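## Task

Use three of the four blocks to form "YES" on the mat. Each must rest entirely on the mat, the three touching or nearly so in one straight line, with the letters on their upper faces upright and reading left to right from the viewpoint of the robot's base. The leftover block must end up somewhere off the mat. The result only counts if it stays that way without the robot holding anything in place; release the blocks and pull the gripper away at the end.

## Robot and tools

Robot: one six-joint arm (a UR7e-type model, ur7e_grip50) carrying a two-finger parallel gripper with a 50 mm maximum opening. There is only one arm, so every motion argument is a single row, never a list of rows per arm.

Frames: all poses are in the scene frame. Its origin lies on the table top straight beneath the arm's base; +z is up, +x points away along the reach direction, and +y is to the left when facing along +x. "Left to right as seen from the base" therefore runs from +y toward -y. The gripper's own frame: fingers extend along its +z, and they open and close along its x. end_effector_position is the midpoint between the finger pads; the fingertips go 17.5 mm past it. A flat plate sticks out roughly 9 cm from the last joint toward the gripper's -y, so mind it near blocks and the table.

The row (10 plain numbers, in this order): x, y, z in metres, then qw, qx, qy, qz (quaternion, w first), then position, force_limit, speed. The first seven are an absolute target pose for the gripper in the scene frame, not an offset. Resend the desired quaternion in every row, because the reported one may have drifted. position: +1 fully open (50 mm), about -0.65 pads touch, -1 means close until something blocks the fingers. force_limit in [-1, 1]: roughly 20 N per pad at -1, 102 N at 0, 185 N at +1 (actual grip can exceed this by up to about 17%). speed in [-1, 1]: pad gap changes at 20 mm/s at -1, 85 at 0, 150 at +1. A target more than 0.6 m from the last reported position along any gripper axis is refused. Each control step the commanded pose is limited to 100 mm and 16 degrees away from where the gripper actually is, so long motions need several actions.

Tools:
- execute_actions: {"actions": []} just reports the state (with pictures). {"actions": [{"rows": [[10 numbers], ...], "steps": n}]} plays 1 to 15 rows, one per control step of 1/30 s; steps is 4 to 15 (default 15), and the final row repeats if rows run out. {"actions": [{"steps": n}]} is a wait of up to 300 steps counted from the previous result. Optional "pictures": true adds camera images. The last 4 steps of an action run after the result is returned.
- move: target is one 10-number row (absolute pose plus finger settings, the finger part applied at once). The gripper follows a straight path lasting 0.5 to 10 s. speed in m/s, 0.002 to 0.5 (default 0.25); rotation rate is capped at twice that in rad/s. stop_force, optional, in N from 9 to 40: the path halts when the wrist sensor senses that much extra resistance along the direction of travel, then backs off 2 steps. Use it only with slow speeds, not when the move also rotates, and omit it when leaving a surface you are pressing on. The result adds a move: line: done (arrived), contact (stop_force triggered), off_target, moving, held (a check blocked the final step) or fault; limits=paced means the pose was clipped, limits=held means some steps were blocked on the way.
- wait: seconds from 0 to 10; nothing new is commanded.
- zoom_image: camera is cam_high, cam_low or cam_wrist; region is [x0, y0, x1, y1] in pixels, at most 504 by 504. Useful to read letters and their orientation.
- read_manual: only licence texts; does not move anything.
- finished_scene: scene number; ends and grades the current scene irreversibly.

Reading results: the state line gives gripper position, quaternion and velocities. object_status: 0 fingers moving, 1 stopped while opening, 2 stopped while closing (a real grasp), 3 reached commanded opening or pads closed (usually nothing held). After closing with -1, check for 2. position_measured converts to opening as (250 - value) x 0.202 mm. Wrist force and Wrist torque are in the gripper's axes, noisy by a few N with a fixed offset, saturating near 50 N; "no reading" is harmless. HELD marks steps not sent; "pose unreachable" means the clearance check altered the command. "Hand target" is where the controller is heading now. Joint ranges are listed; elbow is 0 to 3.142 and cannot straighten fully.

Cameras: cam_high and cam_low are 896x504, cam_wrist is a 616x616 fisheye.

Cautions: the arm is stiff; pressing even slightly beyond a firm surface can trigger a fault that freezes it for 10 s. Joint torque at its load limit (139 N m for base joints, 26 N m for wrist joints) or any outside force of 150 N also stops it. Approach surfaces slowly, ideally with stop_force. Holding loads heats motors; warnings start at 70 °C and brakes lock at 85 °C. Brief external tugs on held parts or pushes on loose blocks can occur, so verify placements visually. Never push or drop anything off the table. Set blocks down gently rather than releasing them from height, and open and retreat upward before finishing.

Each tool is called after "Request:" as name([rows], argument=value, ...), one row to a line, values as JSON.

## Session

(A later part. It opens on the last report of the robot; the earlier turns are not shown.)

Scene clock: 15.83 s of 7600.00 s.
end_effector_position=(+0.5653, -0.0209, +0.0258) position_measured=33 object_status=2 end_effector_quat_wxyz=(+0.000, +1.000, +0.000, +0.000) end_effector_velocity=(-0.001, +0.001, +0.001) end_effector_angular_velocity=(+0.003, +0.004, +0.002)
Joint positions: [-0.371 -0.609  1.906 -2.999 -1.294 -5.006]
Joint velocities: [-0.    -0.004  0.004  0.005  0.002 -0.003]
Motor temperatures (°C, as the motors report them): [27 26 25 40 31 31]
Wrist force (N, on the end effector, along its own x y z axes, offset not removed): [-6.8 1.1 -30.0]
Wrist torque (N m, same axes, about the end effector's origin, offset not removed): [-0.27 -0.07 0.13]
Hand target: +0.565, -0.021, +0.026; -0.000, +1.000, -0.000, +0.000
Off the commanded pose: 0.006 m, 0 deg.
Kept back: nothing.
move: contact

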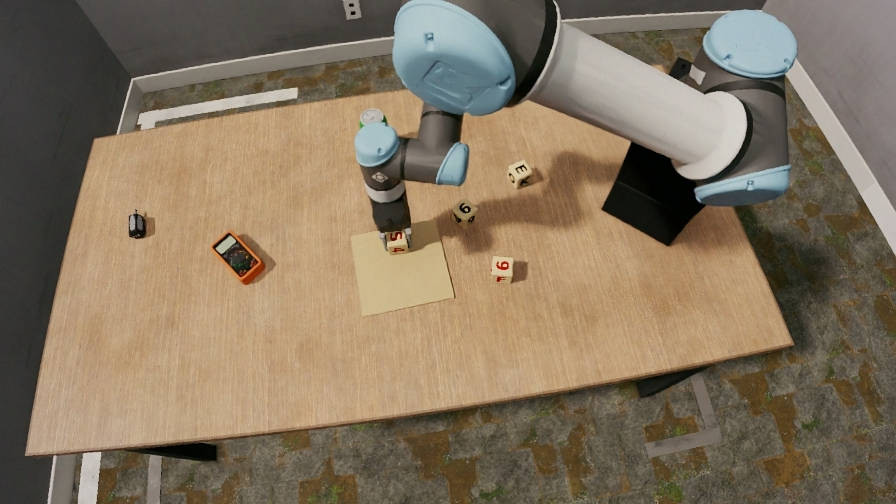

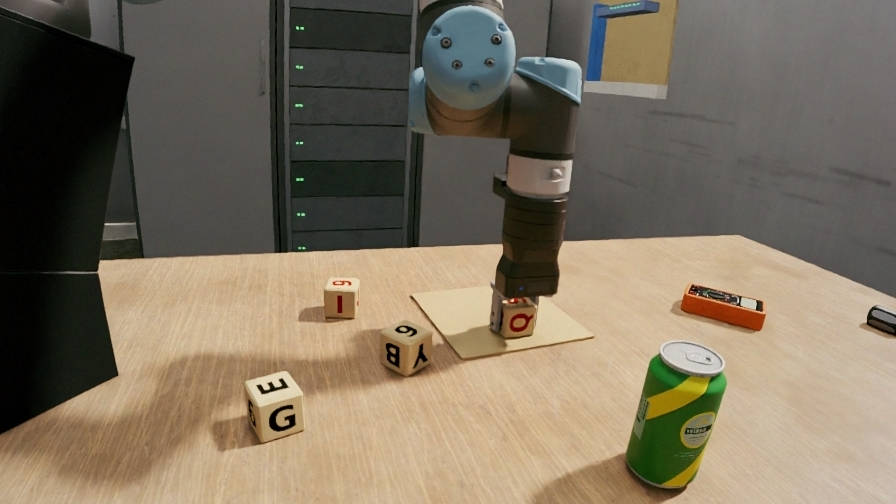

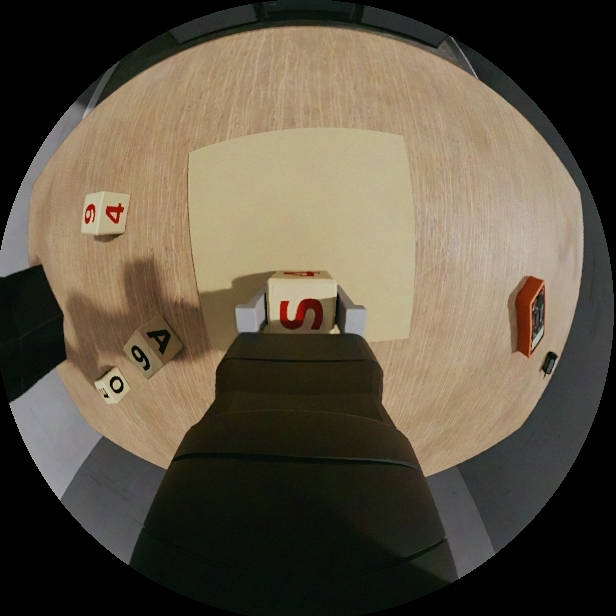

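Request:
move(target=[0.565,-0.021,0.026,0,1,0,0,1,-0.5,0])

Request:
move(target=[0.565,-0.021,0.09,0,1,0,0,1,-0.5,0])

Request:
move(target=[0.408,-0.076,0.1,0,0.301,-0.954,0,1,-0.5,0], speed=0.5)

Request:
zoom_image(camera="cam_wrist", region=[200,150,400,350])

Scene clock: 16.87 s of 7600.00 s.
end_effector_position=(+0.5649, -0.0210, +0.0260) position_measured=3 object_status=3 end_effector_quat_wxyz=(-0.000, +1.000, -0.000, -0.000) end_effector_velocity=(+0.001, -0.000, +0.001) end_effector_angular_velocity=(-0.001, -0.004, +0.001)
Joint positions: [-0.371 -0.61   1.907 -2.998 -1.294 -5.006]
Joint velocities: [-0.    -0.001  0.    -0.003 -0.     0.   ]
Motor temperatures (°C, as the motors report them): [27 26 25 40 31 31]
Wrist force (N, on the end effector, along its own x y z axes, offset not removed): [-1.4 2.1 -2.9]
Wrist torque (N m, same axes, about the end effector's origin, offset not removed): [0.25 0.47 0.15]
Hand target: +0.565, -0.021, +0.026; -0.000, +1.000, +0.000, -0.000
Off the commanded pose: 0.000 m, 0 deg.
Kept back: nothing.
move: done

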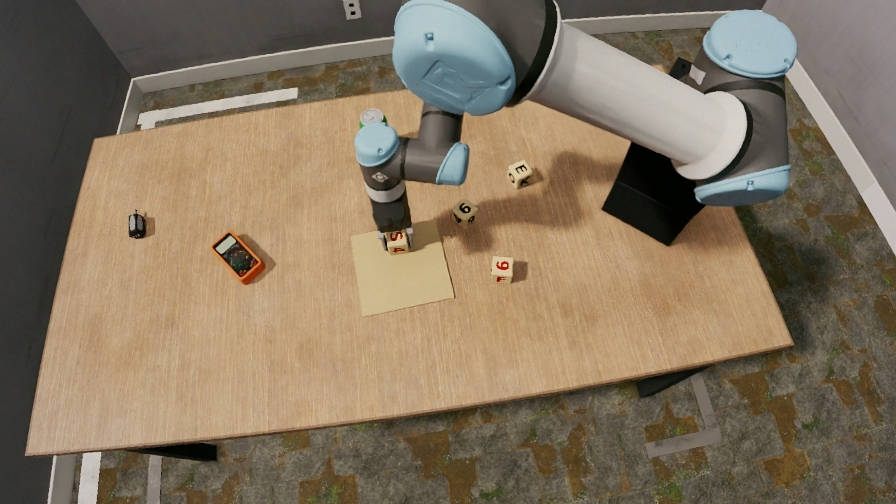

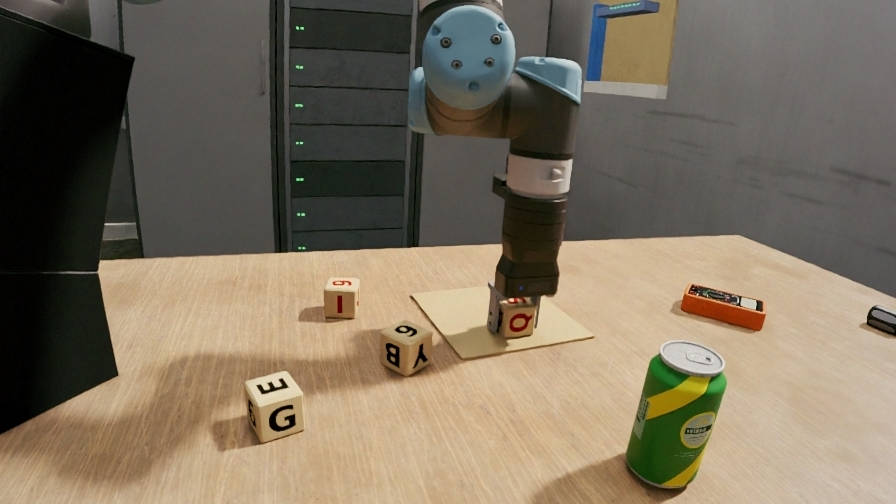

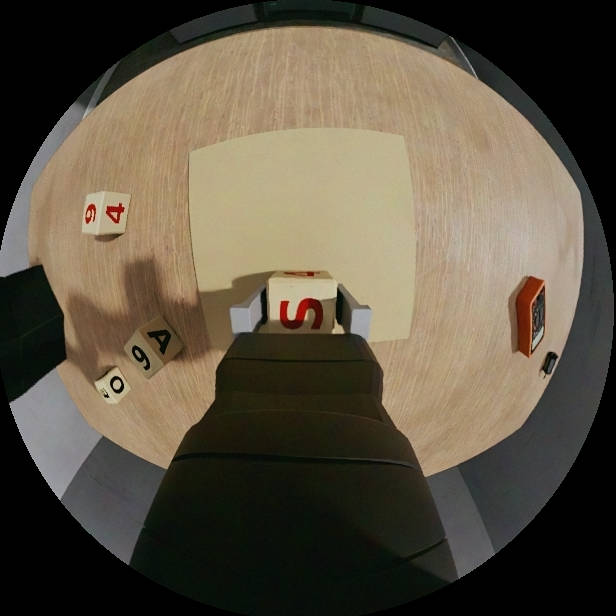

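Scene clock: 17.77 s of 7600.00 s.
end_effector_position=(+0.5650, -0.0210, +0.0899) position_measured=3 object_status=3 end_effector_quat_wxyz=(-0.000, +1.000, -0.000, -0.000) end_effector_velocity=(+0.001, +0.000, +0.002) end_effector_angular_velocity=(+0.001, -0.001, +0.001)
Joint positions: [-0.403 -0.768  1.983 -2.908 -1.29  -5.039]
Joint velocities: [-0.001 -0.003  0.001  0.002  0.002 -0.001]
Motor temperatures (°C, as the motors report them): [27 26 25 40 31 31]
Wrist force (N, on the end effector, along its own x y z axes, offset not removed): [-1.0 2.3 -2.2]
Wrist torque (N m, same axes, about the end effector's origin, offset not removed): [0.25 0.32 0.20]
Hand target: +0.565, -0.021, +0.090; -0.000, +1.000, -0.000, -0.000
Off the commanded pose: 0.000 m, 0 deg.
Kept back: nothing.
move: done

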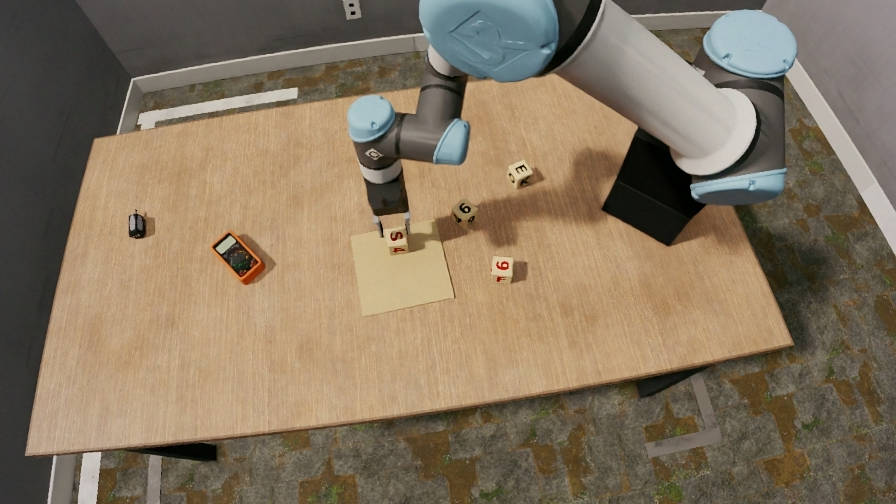

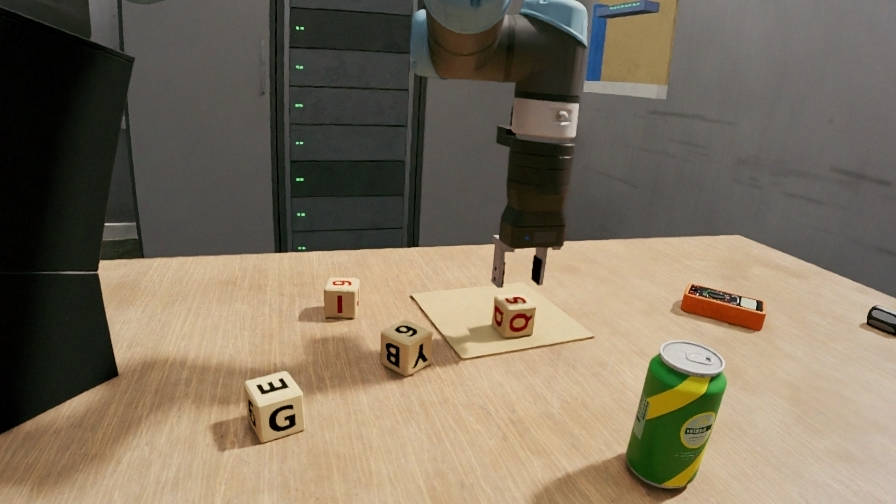

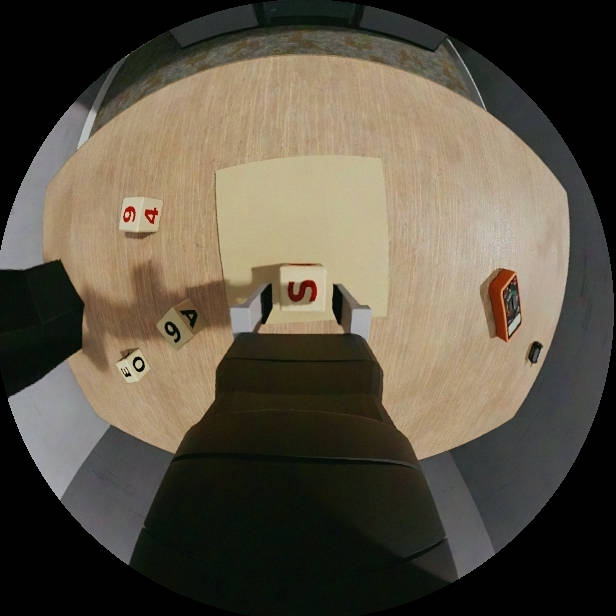

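Scene clock: 20.87 s of 7600.00 s.
end_effector_position=(+0.4081, -0.0762, +0.1001) position_measured=3 object_status=3 end_effector_quat_wxyz=(+0.000, -0.301, +0.954, +0.000) end_effector_velocity=(-0.001, +0.001, -0.000) end_effector_angular_velocity=(-0.001, +0.001, -0.006)
Joint positions: [-0.575 -0.77   2.436 -3.308 -1.273 -2.688]
Joint velocities: [ 0.002  0.     0.001 -0.002 -0.002  0.008]
Motor temperatures (°C, as the motors report them): [27 26 25 40 31 31]
Wrist force (N, on the end effector, along its own x y z axes, offset not removed): [-1.6 1.3 -0.8]
Wrist torque (N m, same axes, about the end effector's origin, offset not removed): [0.10 0.43 0.16]
Hand target: +0.408, -0.076, +0.100; +0.000, -0.301, +0.954, +0.000
Off the commanded pose: 0.000 m, 0 deg.
Kept back: nothing.
move: done

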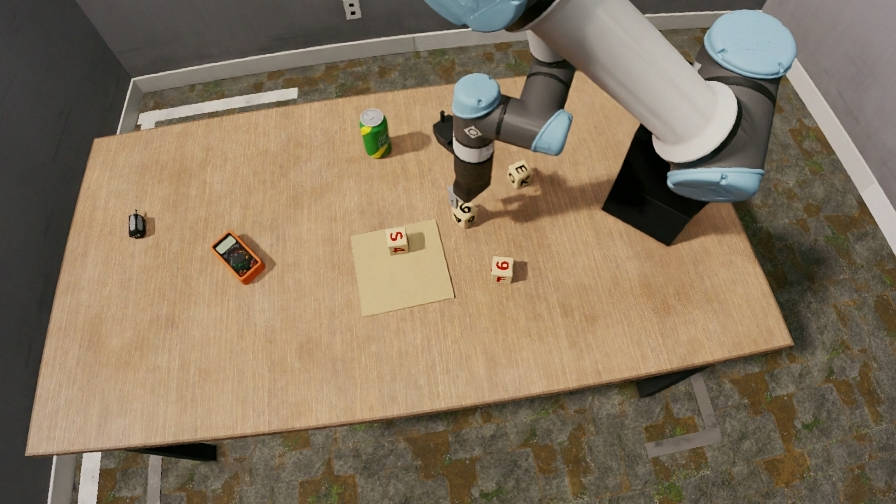

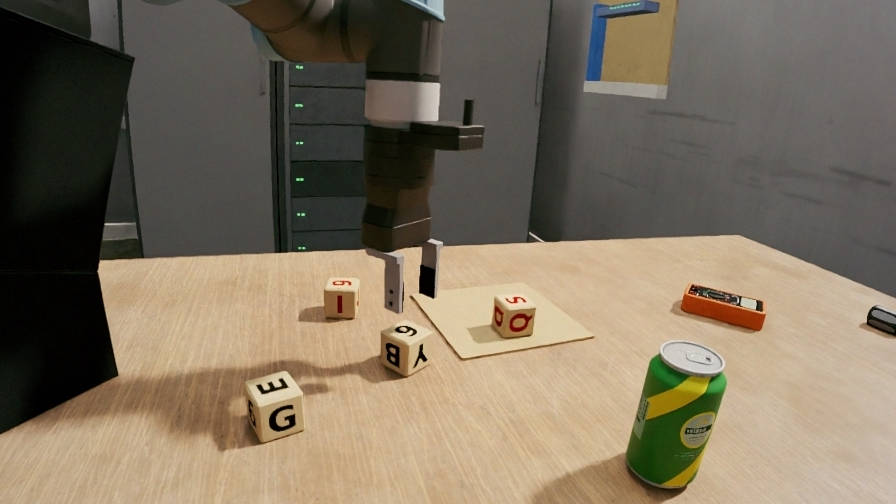

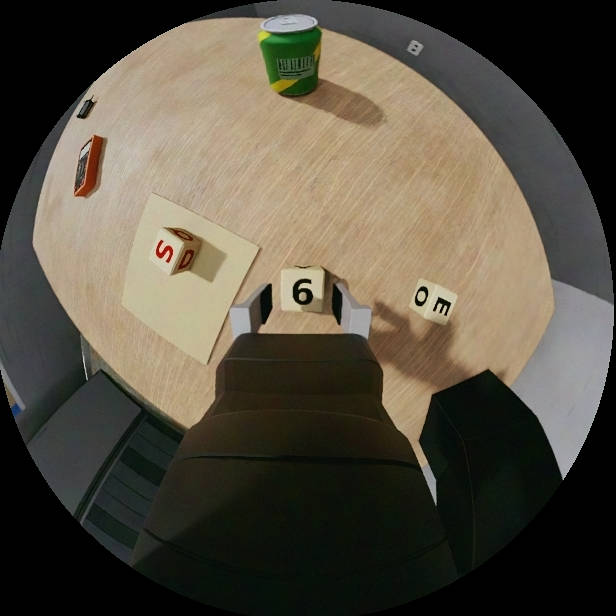

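Region (200, 150, 400, 350) of cam_wrist's 616x616 image, scaled by 2.520, with more detail than that image has.

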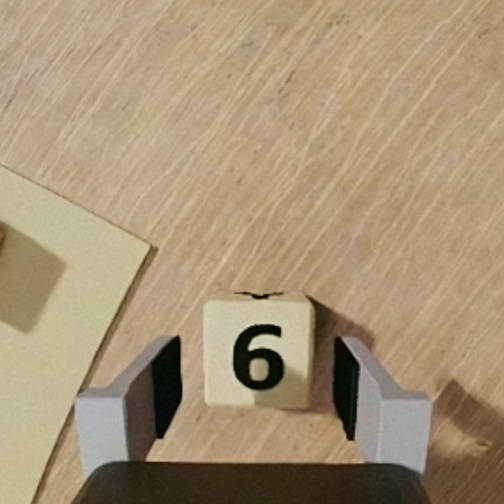

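Request:
move(target=[0.439,-0.121,0.077,0.1152,0.2781,-0.8814,-0.3651,1,-0.5,0], speed=0.3)

Request:
move(target=[0.425,-0.1005,0.052,0.1152,0.2781,-0.8814,-0.3651,1,-0.5,0], speed=0.1)

Scene clock: 23.07 s of 7600.00 s.
end_effector_position=(+0.4391, -0.1209, +0.0771) position_measured=3 object_status=3 end_effector_quat_wxyz=(-0.115, -0.278, +0.881, +0.365) end_effector_velocity=(+0.001, -0.000, -0.000) end_effector_angular_velocity=(+0.006, +0.004, +0.003)
Joint positions: [-0.712 -0.601  1.721 -1.886 -1.139 -3.148]
Joint velocities: [ 0.002  0.004 -0.01   0.013 -0.001 -0.004]
Motor temperatures (°C, as the motors report them): [27 26 25 40 31 31]
Wrist force (N, on the end effector, along its own x y z axes, offset not removed): [-1.1 1.7 -1.4]
Wrist torque (N m, same axes, about the end effector's origin, offset not removed): [0.00 0.34 0.11]
Hand target: +0.439, -0.121, +0.077; -0.115, -0.278, +0.881, +0.365
Off the commanded pose: 0.000 m, 0 deg.
Kept back: nothing.
move: done

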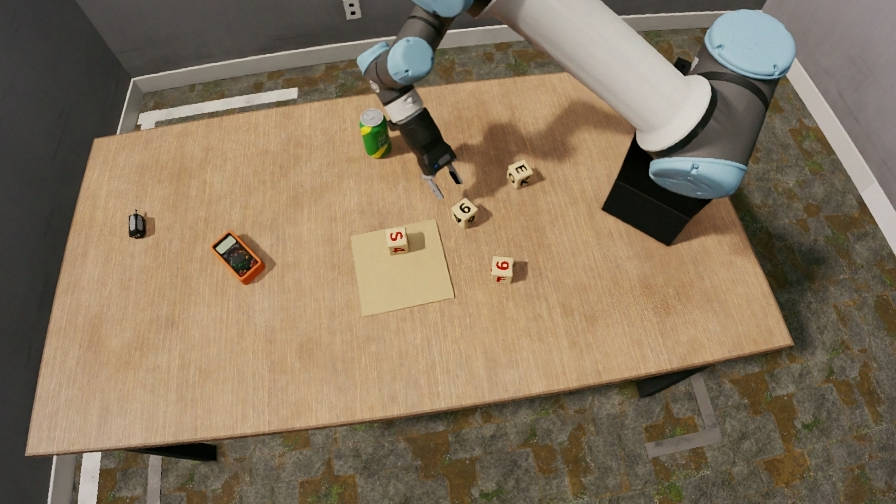

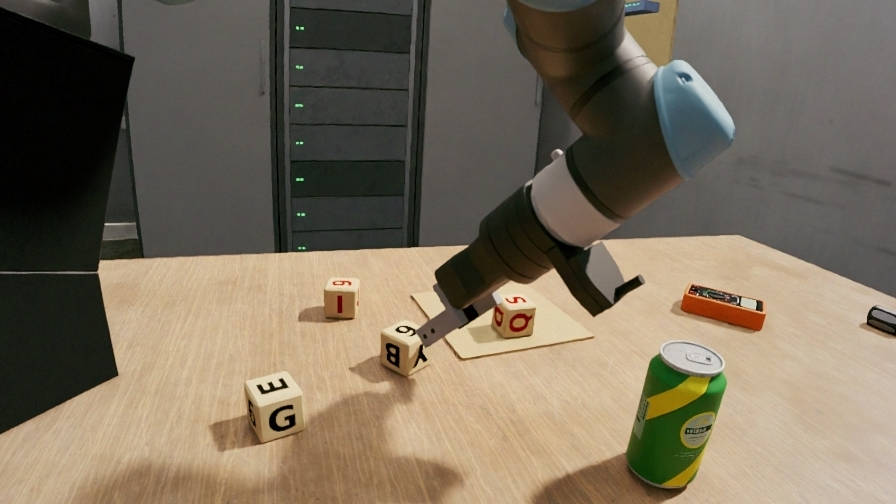

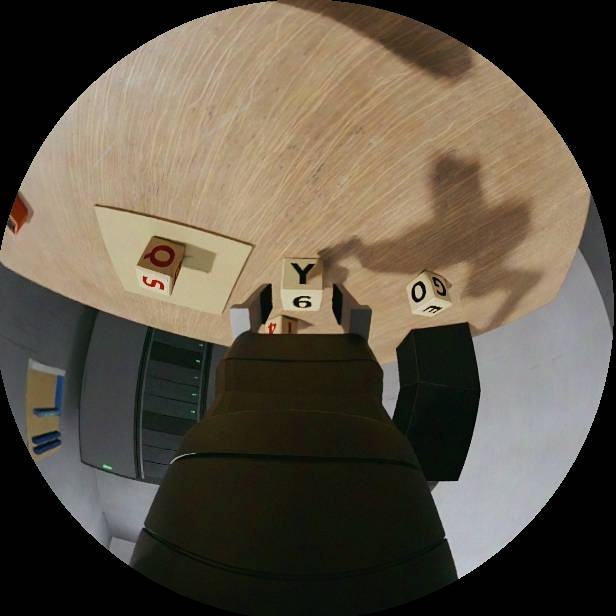

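Scene clock: 23.90 s of 7600.00 s.
end_effector_position=(+0.4250, -0.1006, +0.0521) position_measured=3 object_status=3 end_effector_quat_wxyz=(-0.115, -0.278, +0.881, +0.365) end_effector_velocity=(-0.002, +0.001, -0.001) end_effector_angular_velocity=(+0.001, +0.003, +0.000)
Joint positions: [-0.686 -0.569  1.765 -1.969 -1.121 -3.128]
Joint velocities: [ 0.001  0.002  0.002 -0.003 -0.001  0.001]
Motor temperatures (°C, as the motors report them): [27 26 25 40 31 31]
Wrist force (N, on the end effector, along its own x y z axes, offset not removed): [0.7 2.5 -1.9]
Wrist torque (N m, same axes, about the end effector's origin, offset not removed): [0.23 -0.07 0.00]
Hand target: +0.425, -0.101, +0.052; -0.115, -0.278, +0.881, +0.365
Off the commanded pose: 0.000 m, 0 deg.
Kept back: nothing.
move: done

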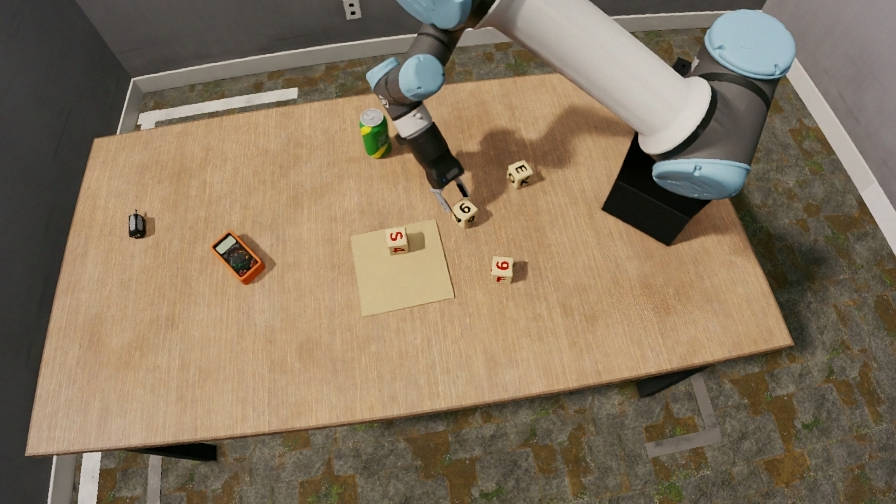

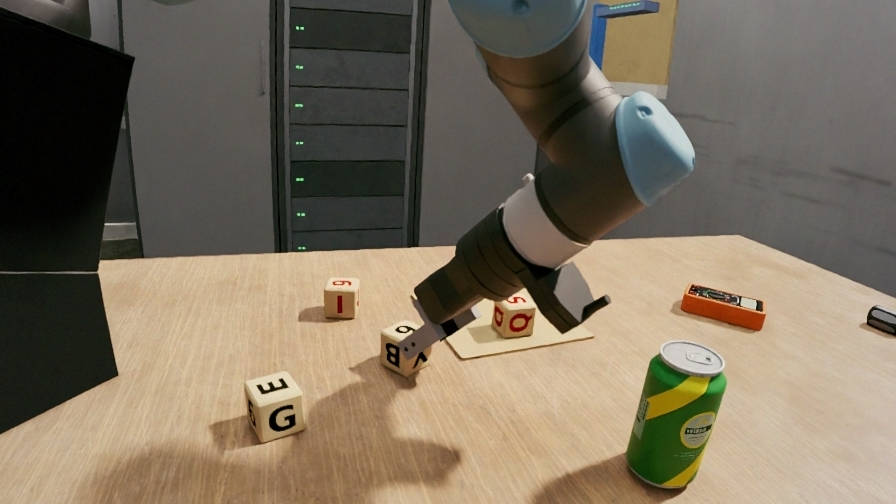

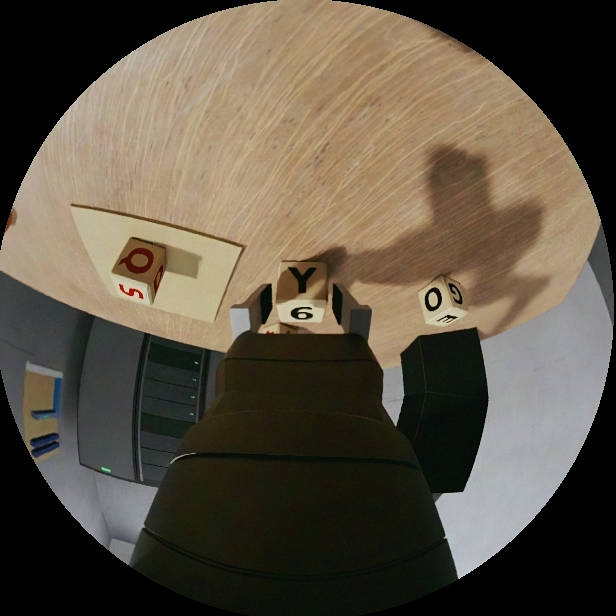

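Request:
move(target=[0.411,-0.080,0.027,0.1152,0.2781,-0.8814,-0.3651,1,-0.5,0], speed=0.08)

Request:
move(target=[0.411,-0.080,0.027,0.1152,0.2781,-0.8814,-0.3651,-1,-0.3,0])

Request:
move(target=[0.411,-0.080,0.11,0.1152,0.2781,-0.8814,-0.3651,-1,-0.3,0])

Request:
move(target=[0.56,0.082,0.07,-0.2706,0.6533,-0.6533,0.2706,-1,-0.3,0], speed=0.35)

Scene clock: 25.50 s of 7600.00 s.
end_effector_position=(+0.4110, -0.0801, +0.0271) position_measured=3 object_status=3 end_effector_quat_wxyz=(-0.115, -0.278, +0.881, +0.365) end_effector_velocity=(-0.000, +0.001, -0.001) end_effector_angular_velocity=(-0.001, -0.001, +0.000)
Joint positions: [-0.658 -0.533  1.802 -2.053 -1.101 -3.105]
Joint velocities: [ 0.001  0.002  0.001 -0.005  0.001  0.001]
Motor temperatures (°C, as the motors report them): [27 26 25 40 31 31]
Wrist force (N, on the end effector, along its own x y z axes, offset not removed): [-0.2 1.3 -1.3]
Wrist torque (N m, same axes, about the end effector's origin, offset not removed): [0.06 0.22 0.04]
Hand target: +0.411, -0.080, +0.027; -0.115, -0.278, +0.881, +0.365
Off the commanded pose: 0.000 m, 0 deg.
Kept back: nothing.
move: done

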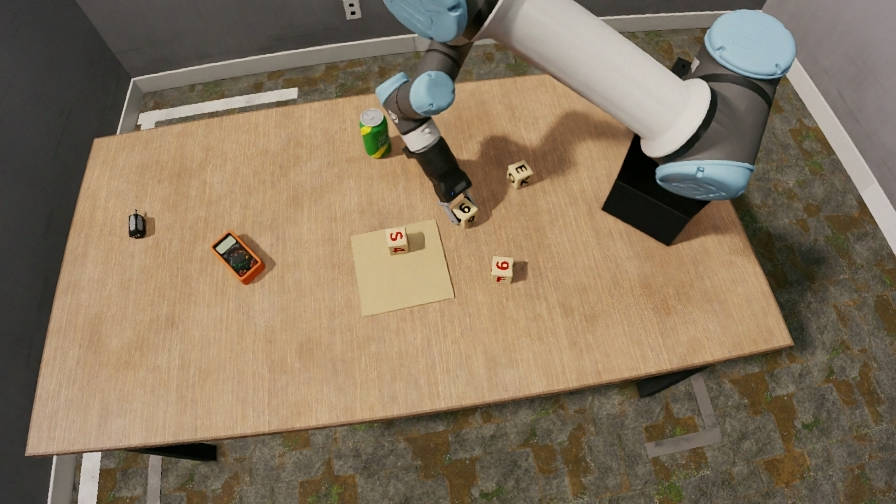

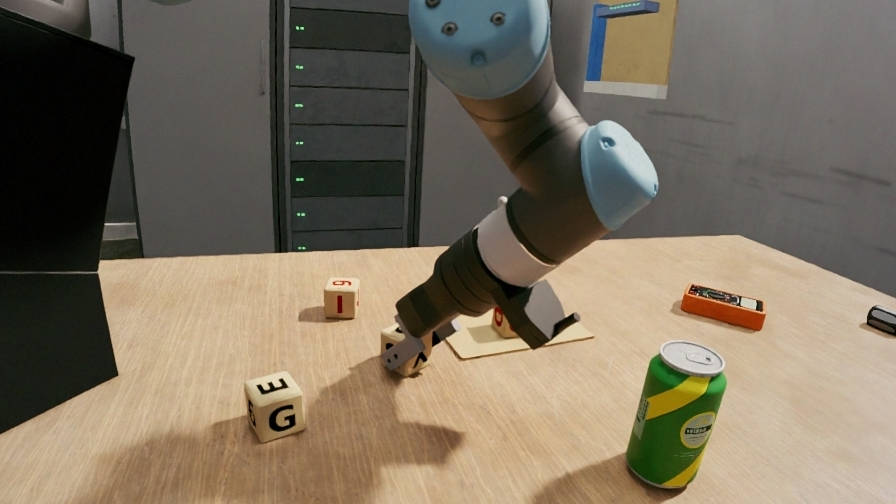

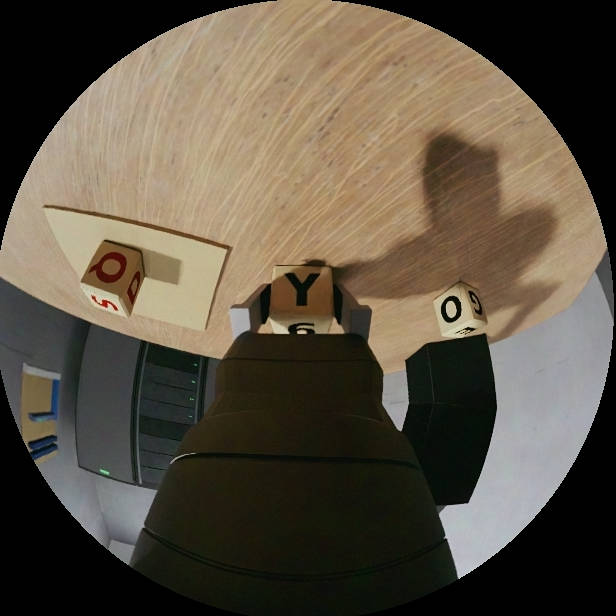

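Scene clock: 26.20 s of 7600.00 s.
end_effector_position=(+0.4110, -0.0800, +0.0270) position_measured=35 object_status=2 end_effector_quat_wxyz=(-0.115, -0.278, +0.881, +0.365) end_effector_velocity=(+0.000, +0.001, +0.000) end_effector_angular_velocity=(+0.001, +0.000, -0.002)
Joint positions: [-0.657 -0.533  1.802 -2.053 -1.1   -3.105]
Joint velocities: [ 0.    -0.     0.001  0.     0.002  0.001]
Motor temperatures (°C, as the motors report them): [27 26 25 40 31 31]
Wrist force (N, on the end effector, along its own x y z axes, offset not removed): [0.6 6.0 -7.0]
Wrist torque (N m, same axes, about the end effector's origin, offset not removed): [0.17 0.15 0.07]
Hand target: +0.411, -0.080, +0.027; -0.115, -0.278, +0.881, +0.365
Off the commanded pose: 0.000 m, 0 deg.
Kept back: nothing.
move: done

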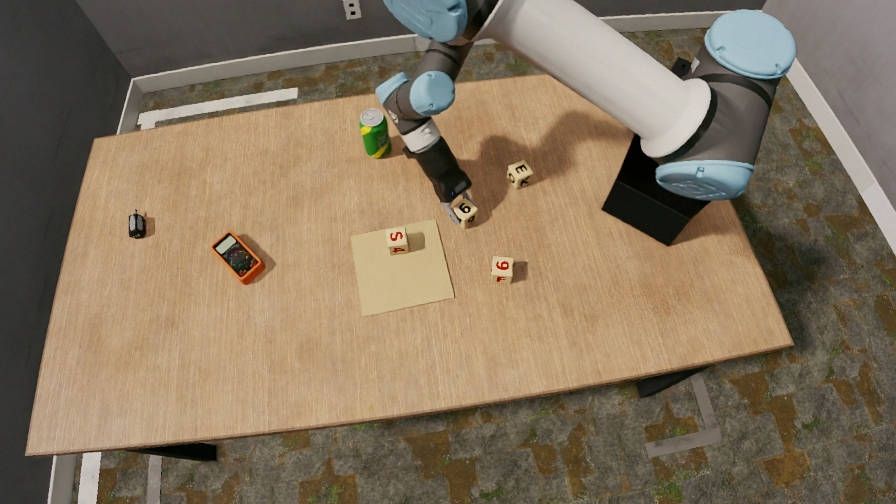

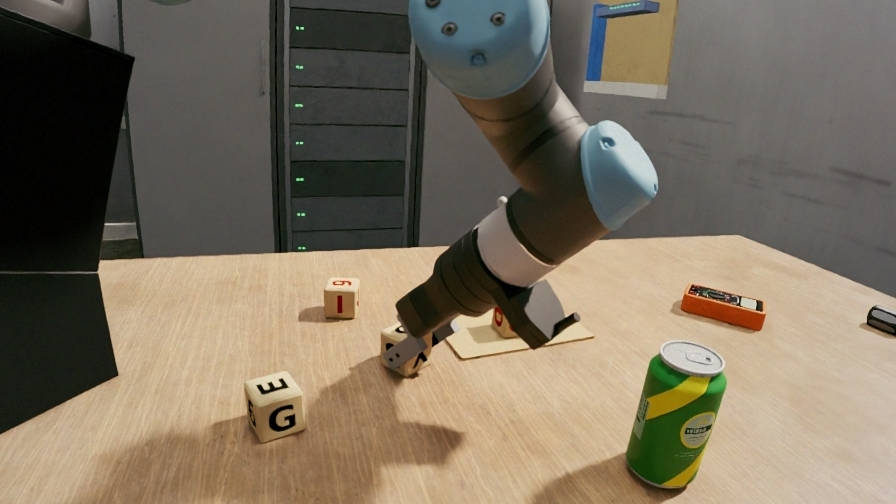

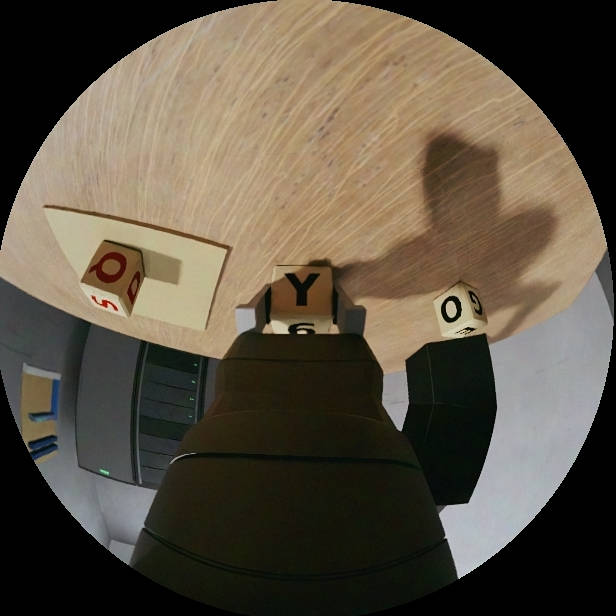

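Scene clock: 27.13 s of 7600.00 s.
end_effector_position=(+0.4110, -0.0800, +0.1099) position_measured=35 object_status=2 end_effector_quat_wxyz=(-0.115, -0.278, +0.881, +0.365) end_effector_velocity=(-0.001, +0.000, +0.001) end_effector_angular_velocity=(+0.001, +0.001, -0.001)
Joint positions: [-0.703 -0.723  1.885 -1.93  -1.133 -3.14 ]
Joint velocities: [-0.001 -0.001  0.002  0.001  0.    -0.   ]
Motor temperatures (°C, as the motors report them): [27 26 25 40 31 31]
Wrist force (N, on the end effector, along its own x y z axes, offset not removed): [-2.1 1.3 -2.0]
Wrist torque (N m, same axes, about the end effector's origin, offset not removed): [0.03 0.50 0.21]
Hand target: +0.411, -0.080, +0.110; -0.115, -0.278, +0.881, +0.365
Off the commanded pose: 0.000 m, 0 deg.
Kept back: nothing.
move: done

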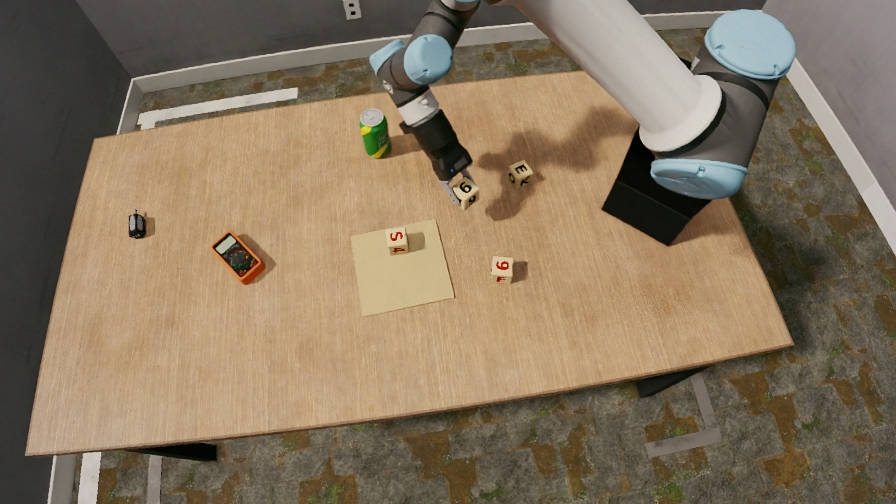

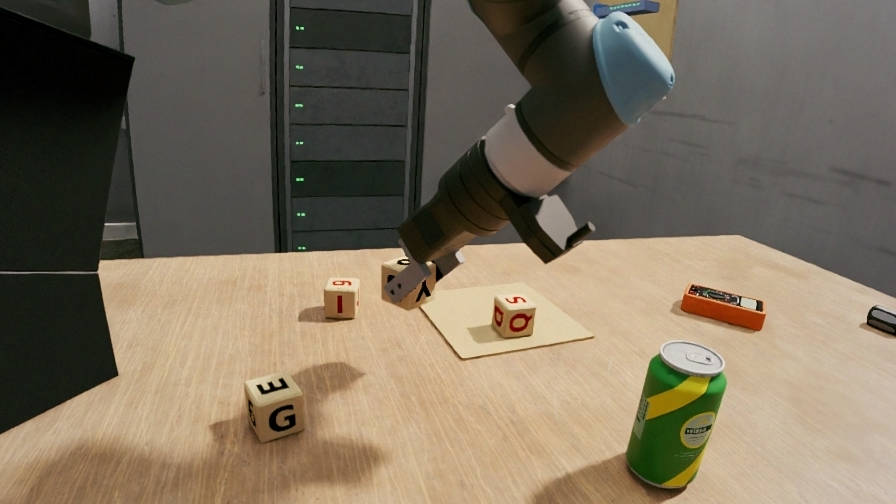

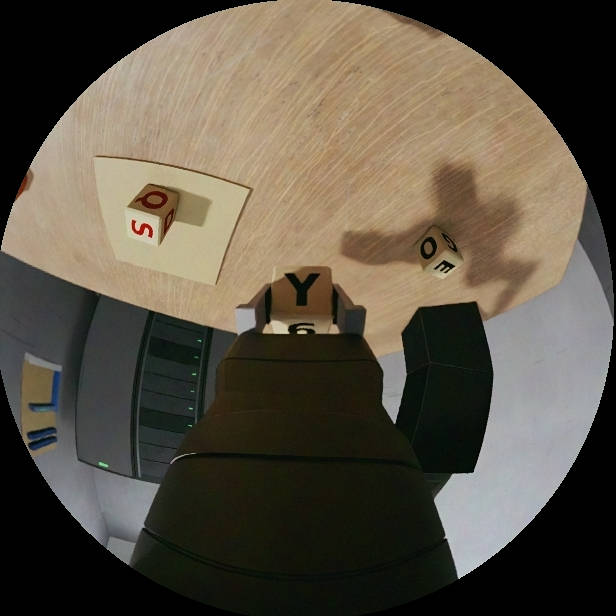

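Scene clock: 30.20 s of 7600.00 s.
end_effector_position=(+0.5600, +0.0819, +0.0700) position_measured=35 object_status=2 end_effector_quat_wxyz=(-0.270, +0.653, -0.654, +0.271) end_effector_velocity=(+0.001, +0.001, -0.001) end_effector_angular_velocity=(-0.002, -0.006, +0.003)
Joint positions: [-0.156 -0.248  2.111 -4.429 -1.35  -3.019]
Joint velocities: [ 0.002  0.005 -0.006 -0.005 -0.001 -0.001]
Motor temperatures (°C, as the motors report them): [27 26 25 40 31 31]
Wrist force (N, on the end effector, along its own x y z axes, offset not removed): [-1.0 1.9 -0.6]
Wrist torque (N m, same axes, about the end effector's origin, offset not removed): [0.06 0.25 0.07]
Hand target: +0.560, +0.082, +0.070; -0.270, +0.653, -0.653, +0.271
Off the commanded pose: 0.000 m, 0 deg.
Kept back: nothing.
move: done

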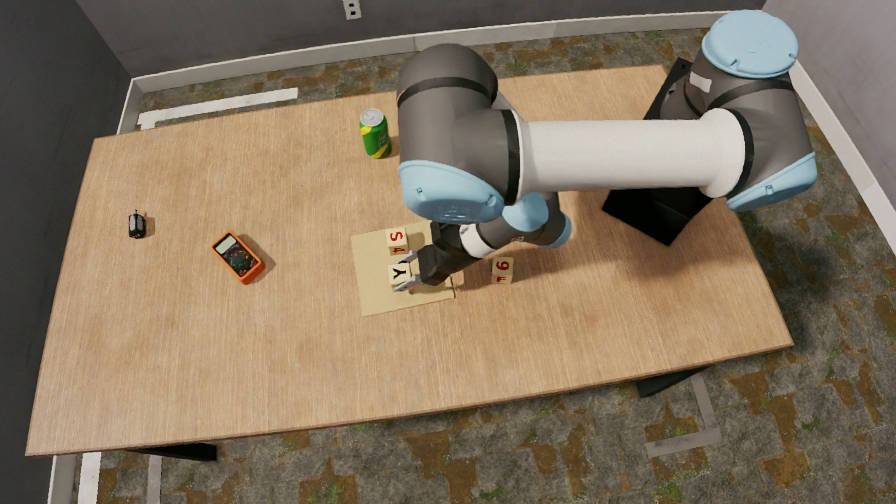

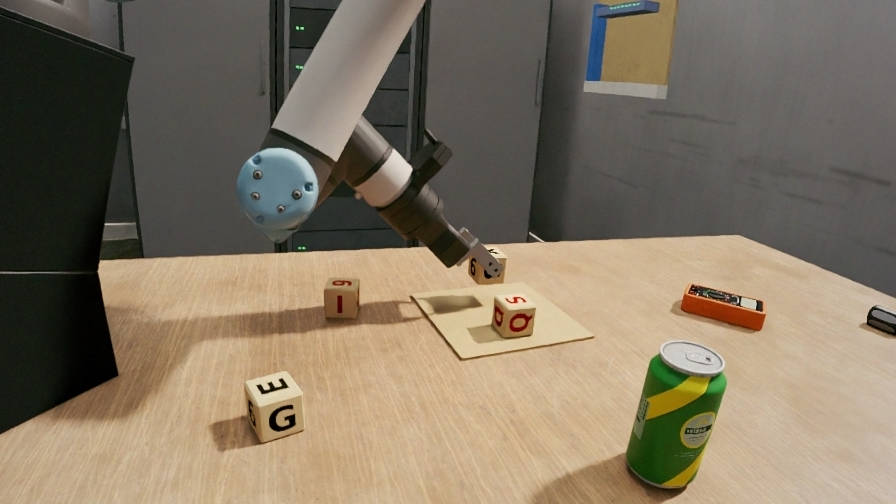

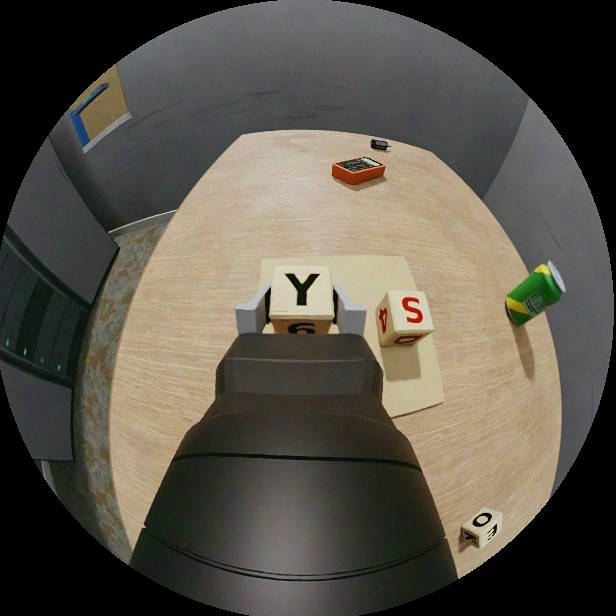

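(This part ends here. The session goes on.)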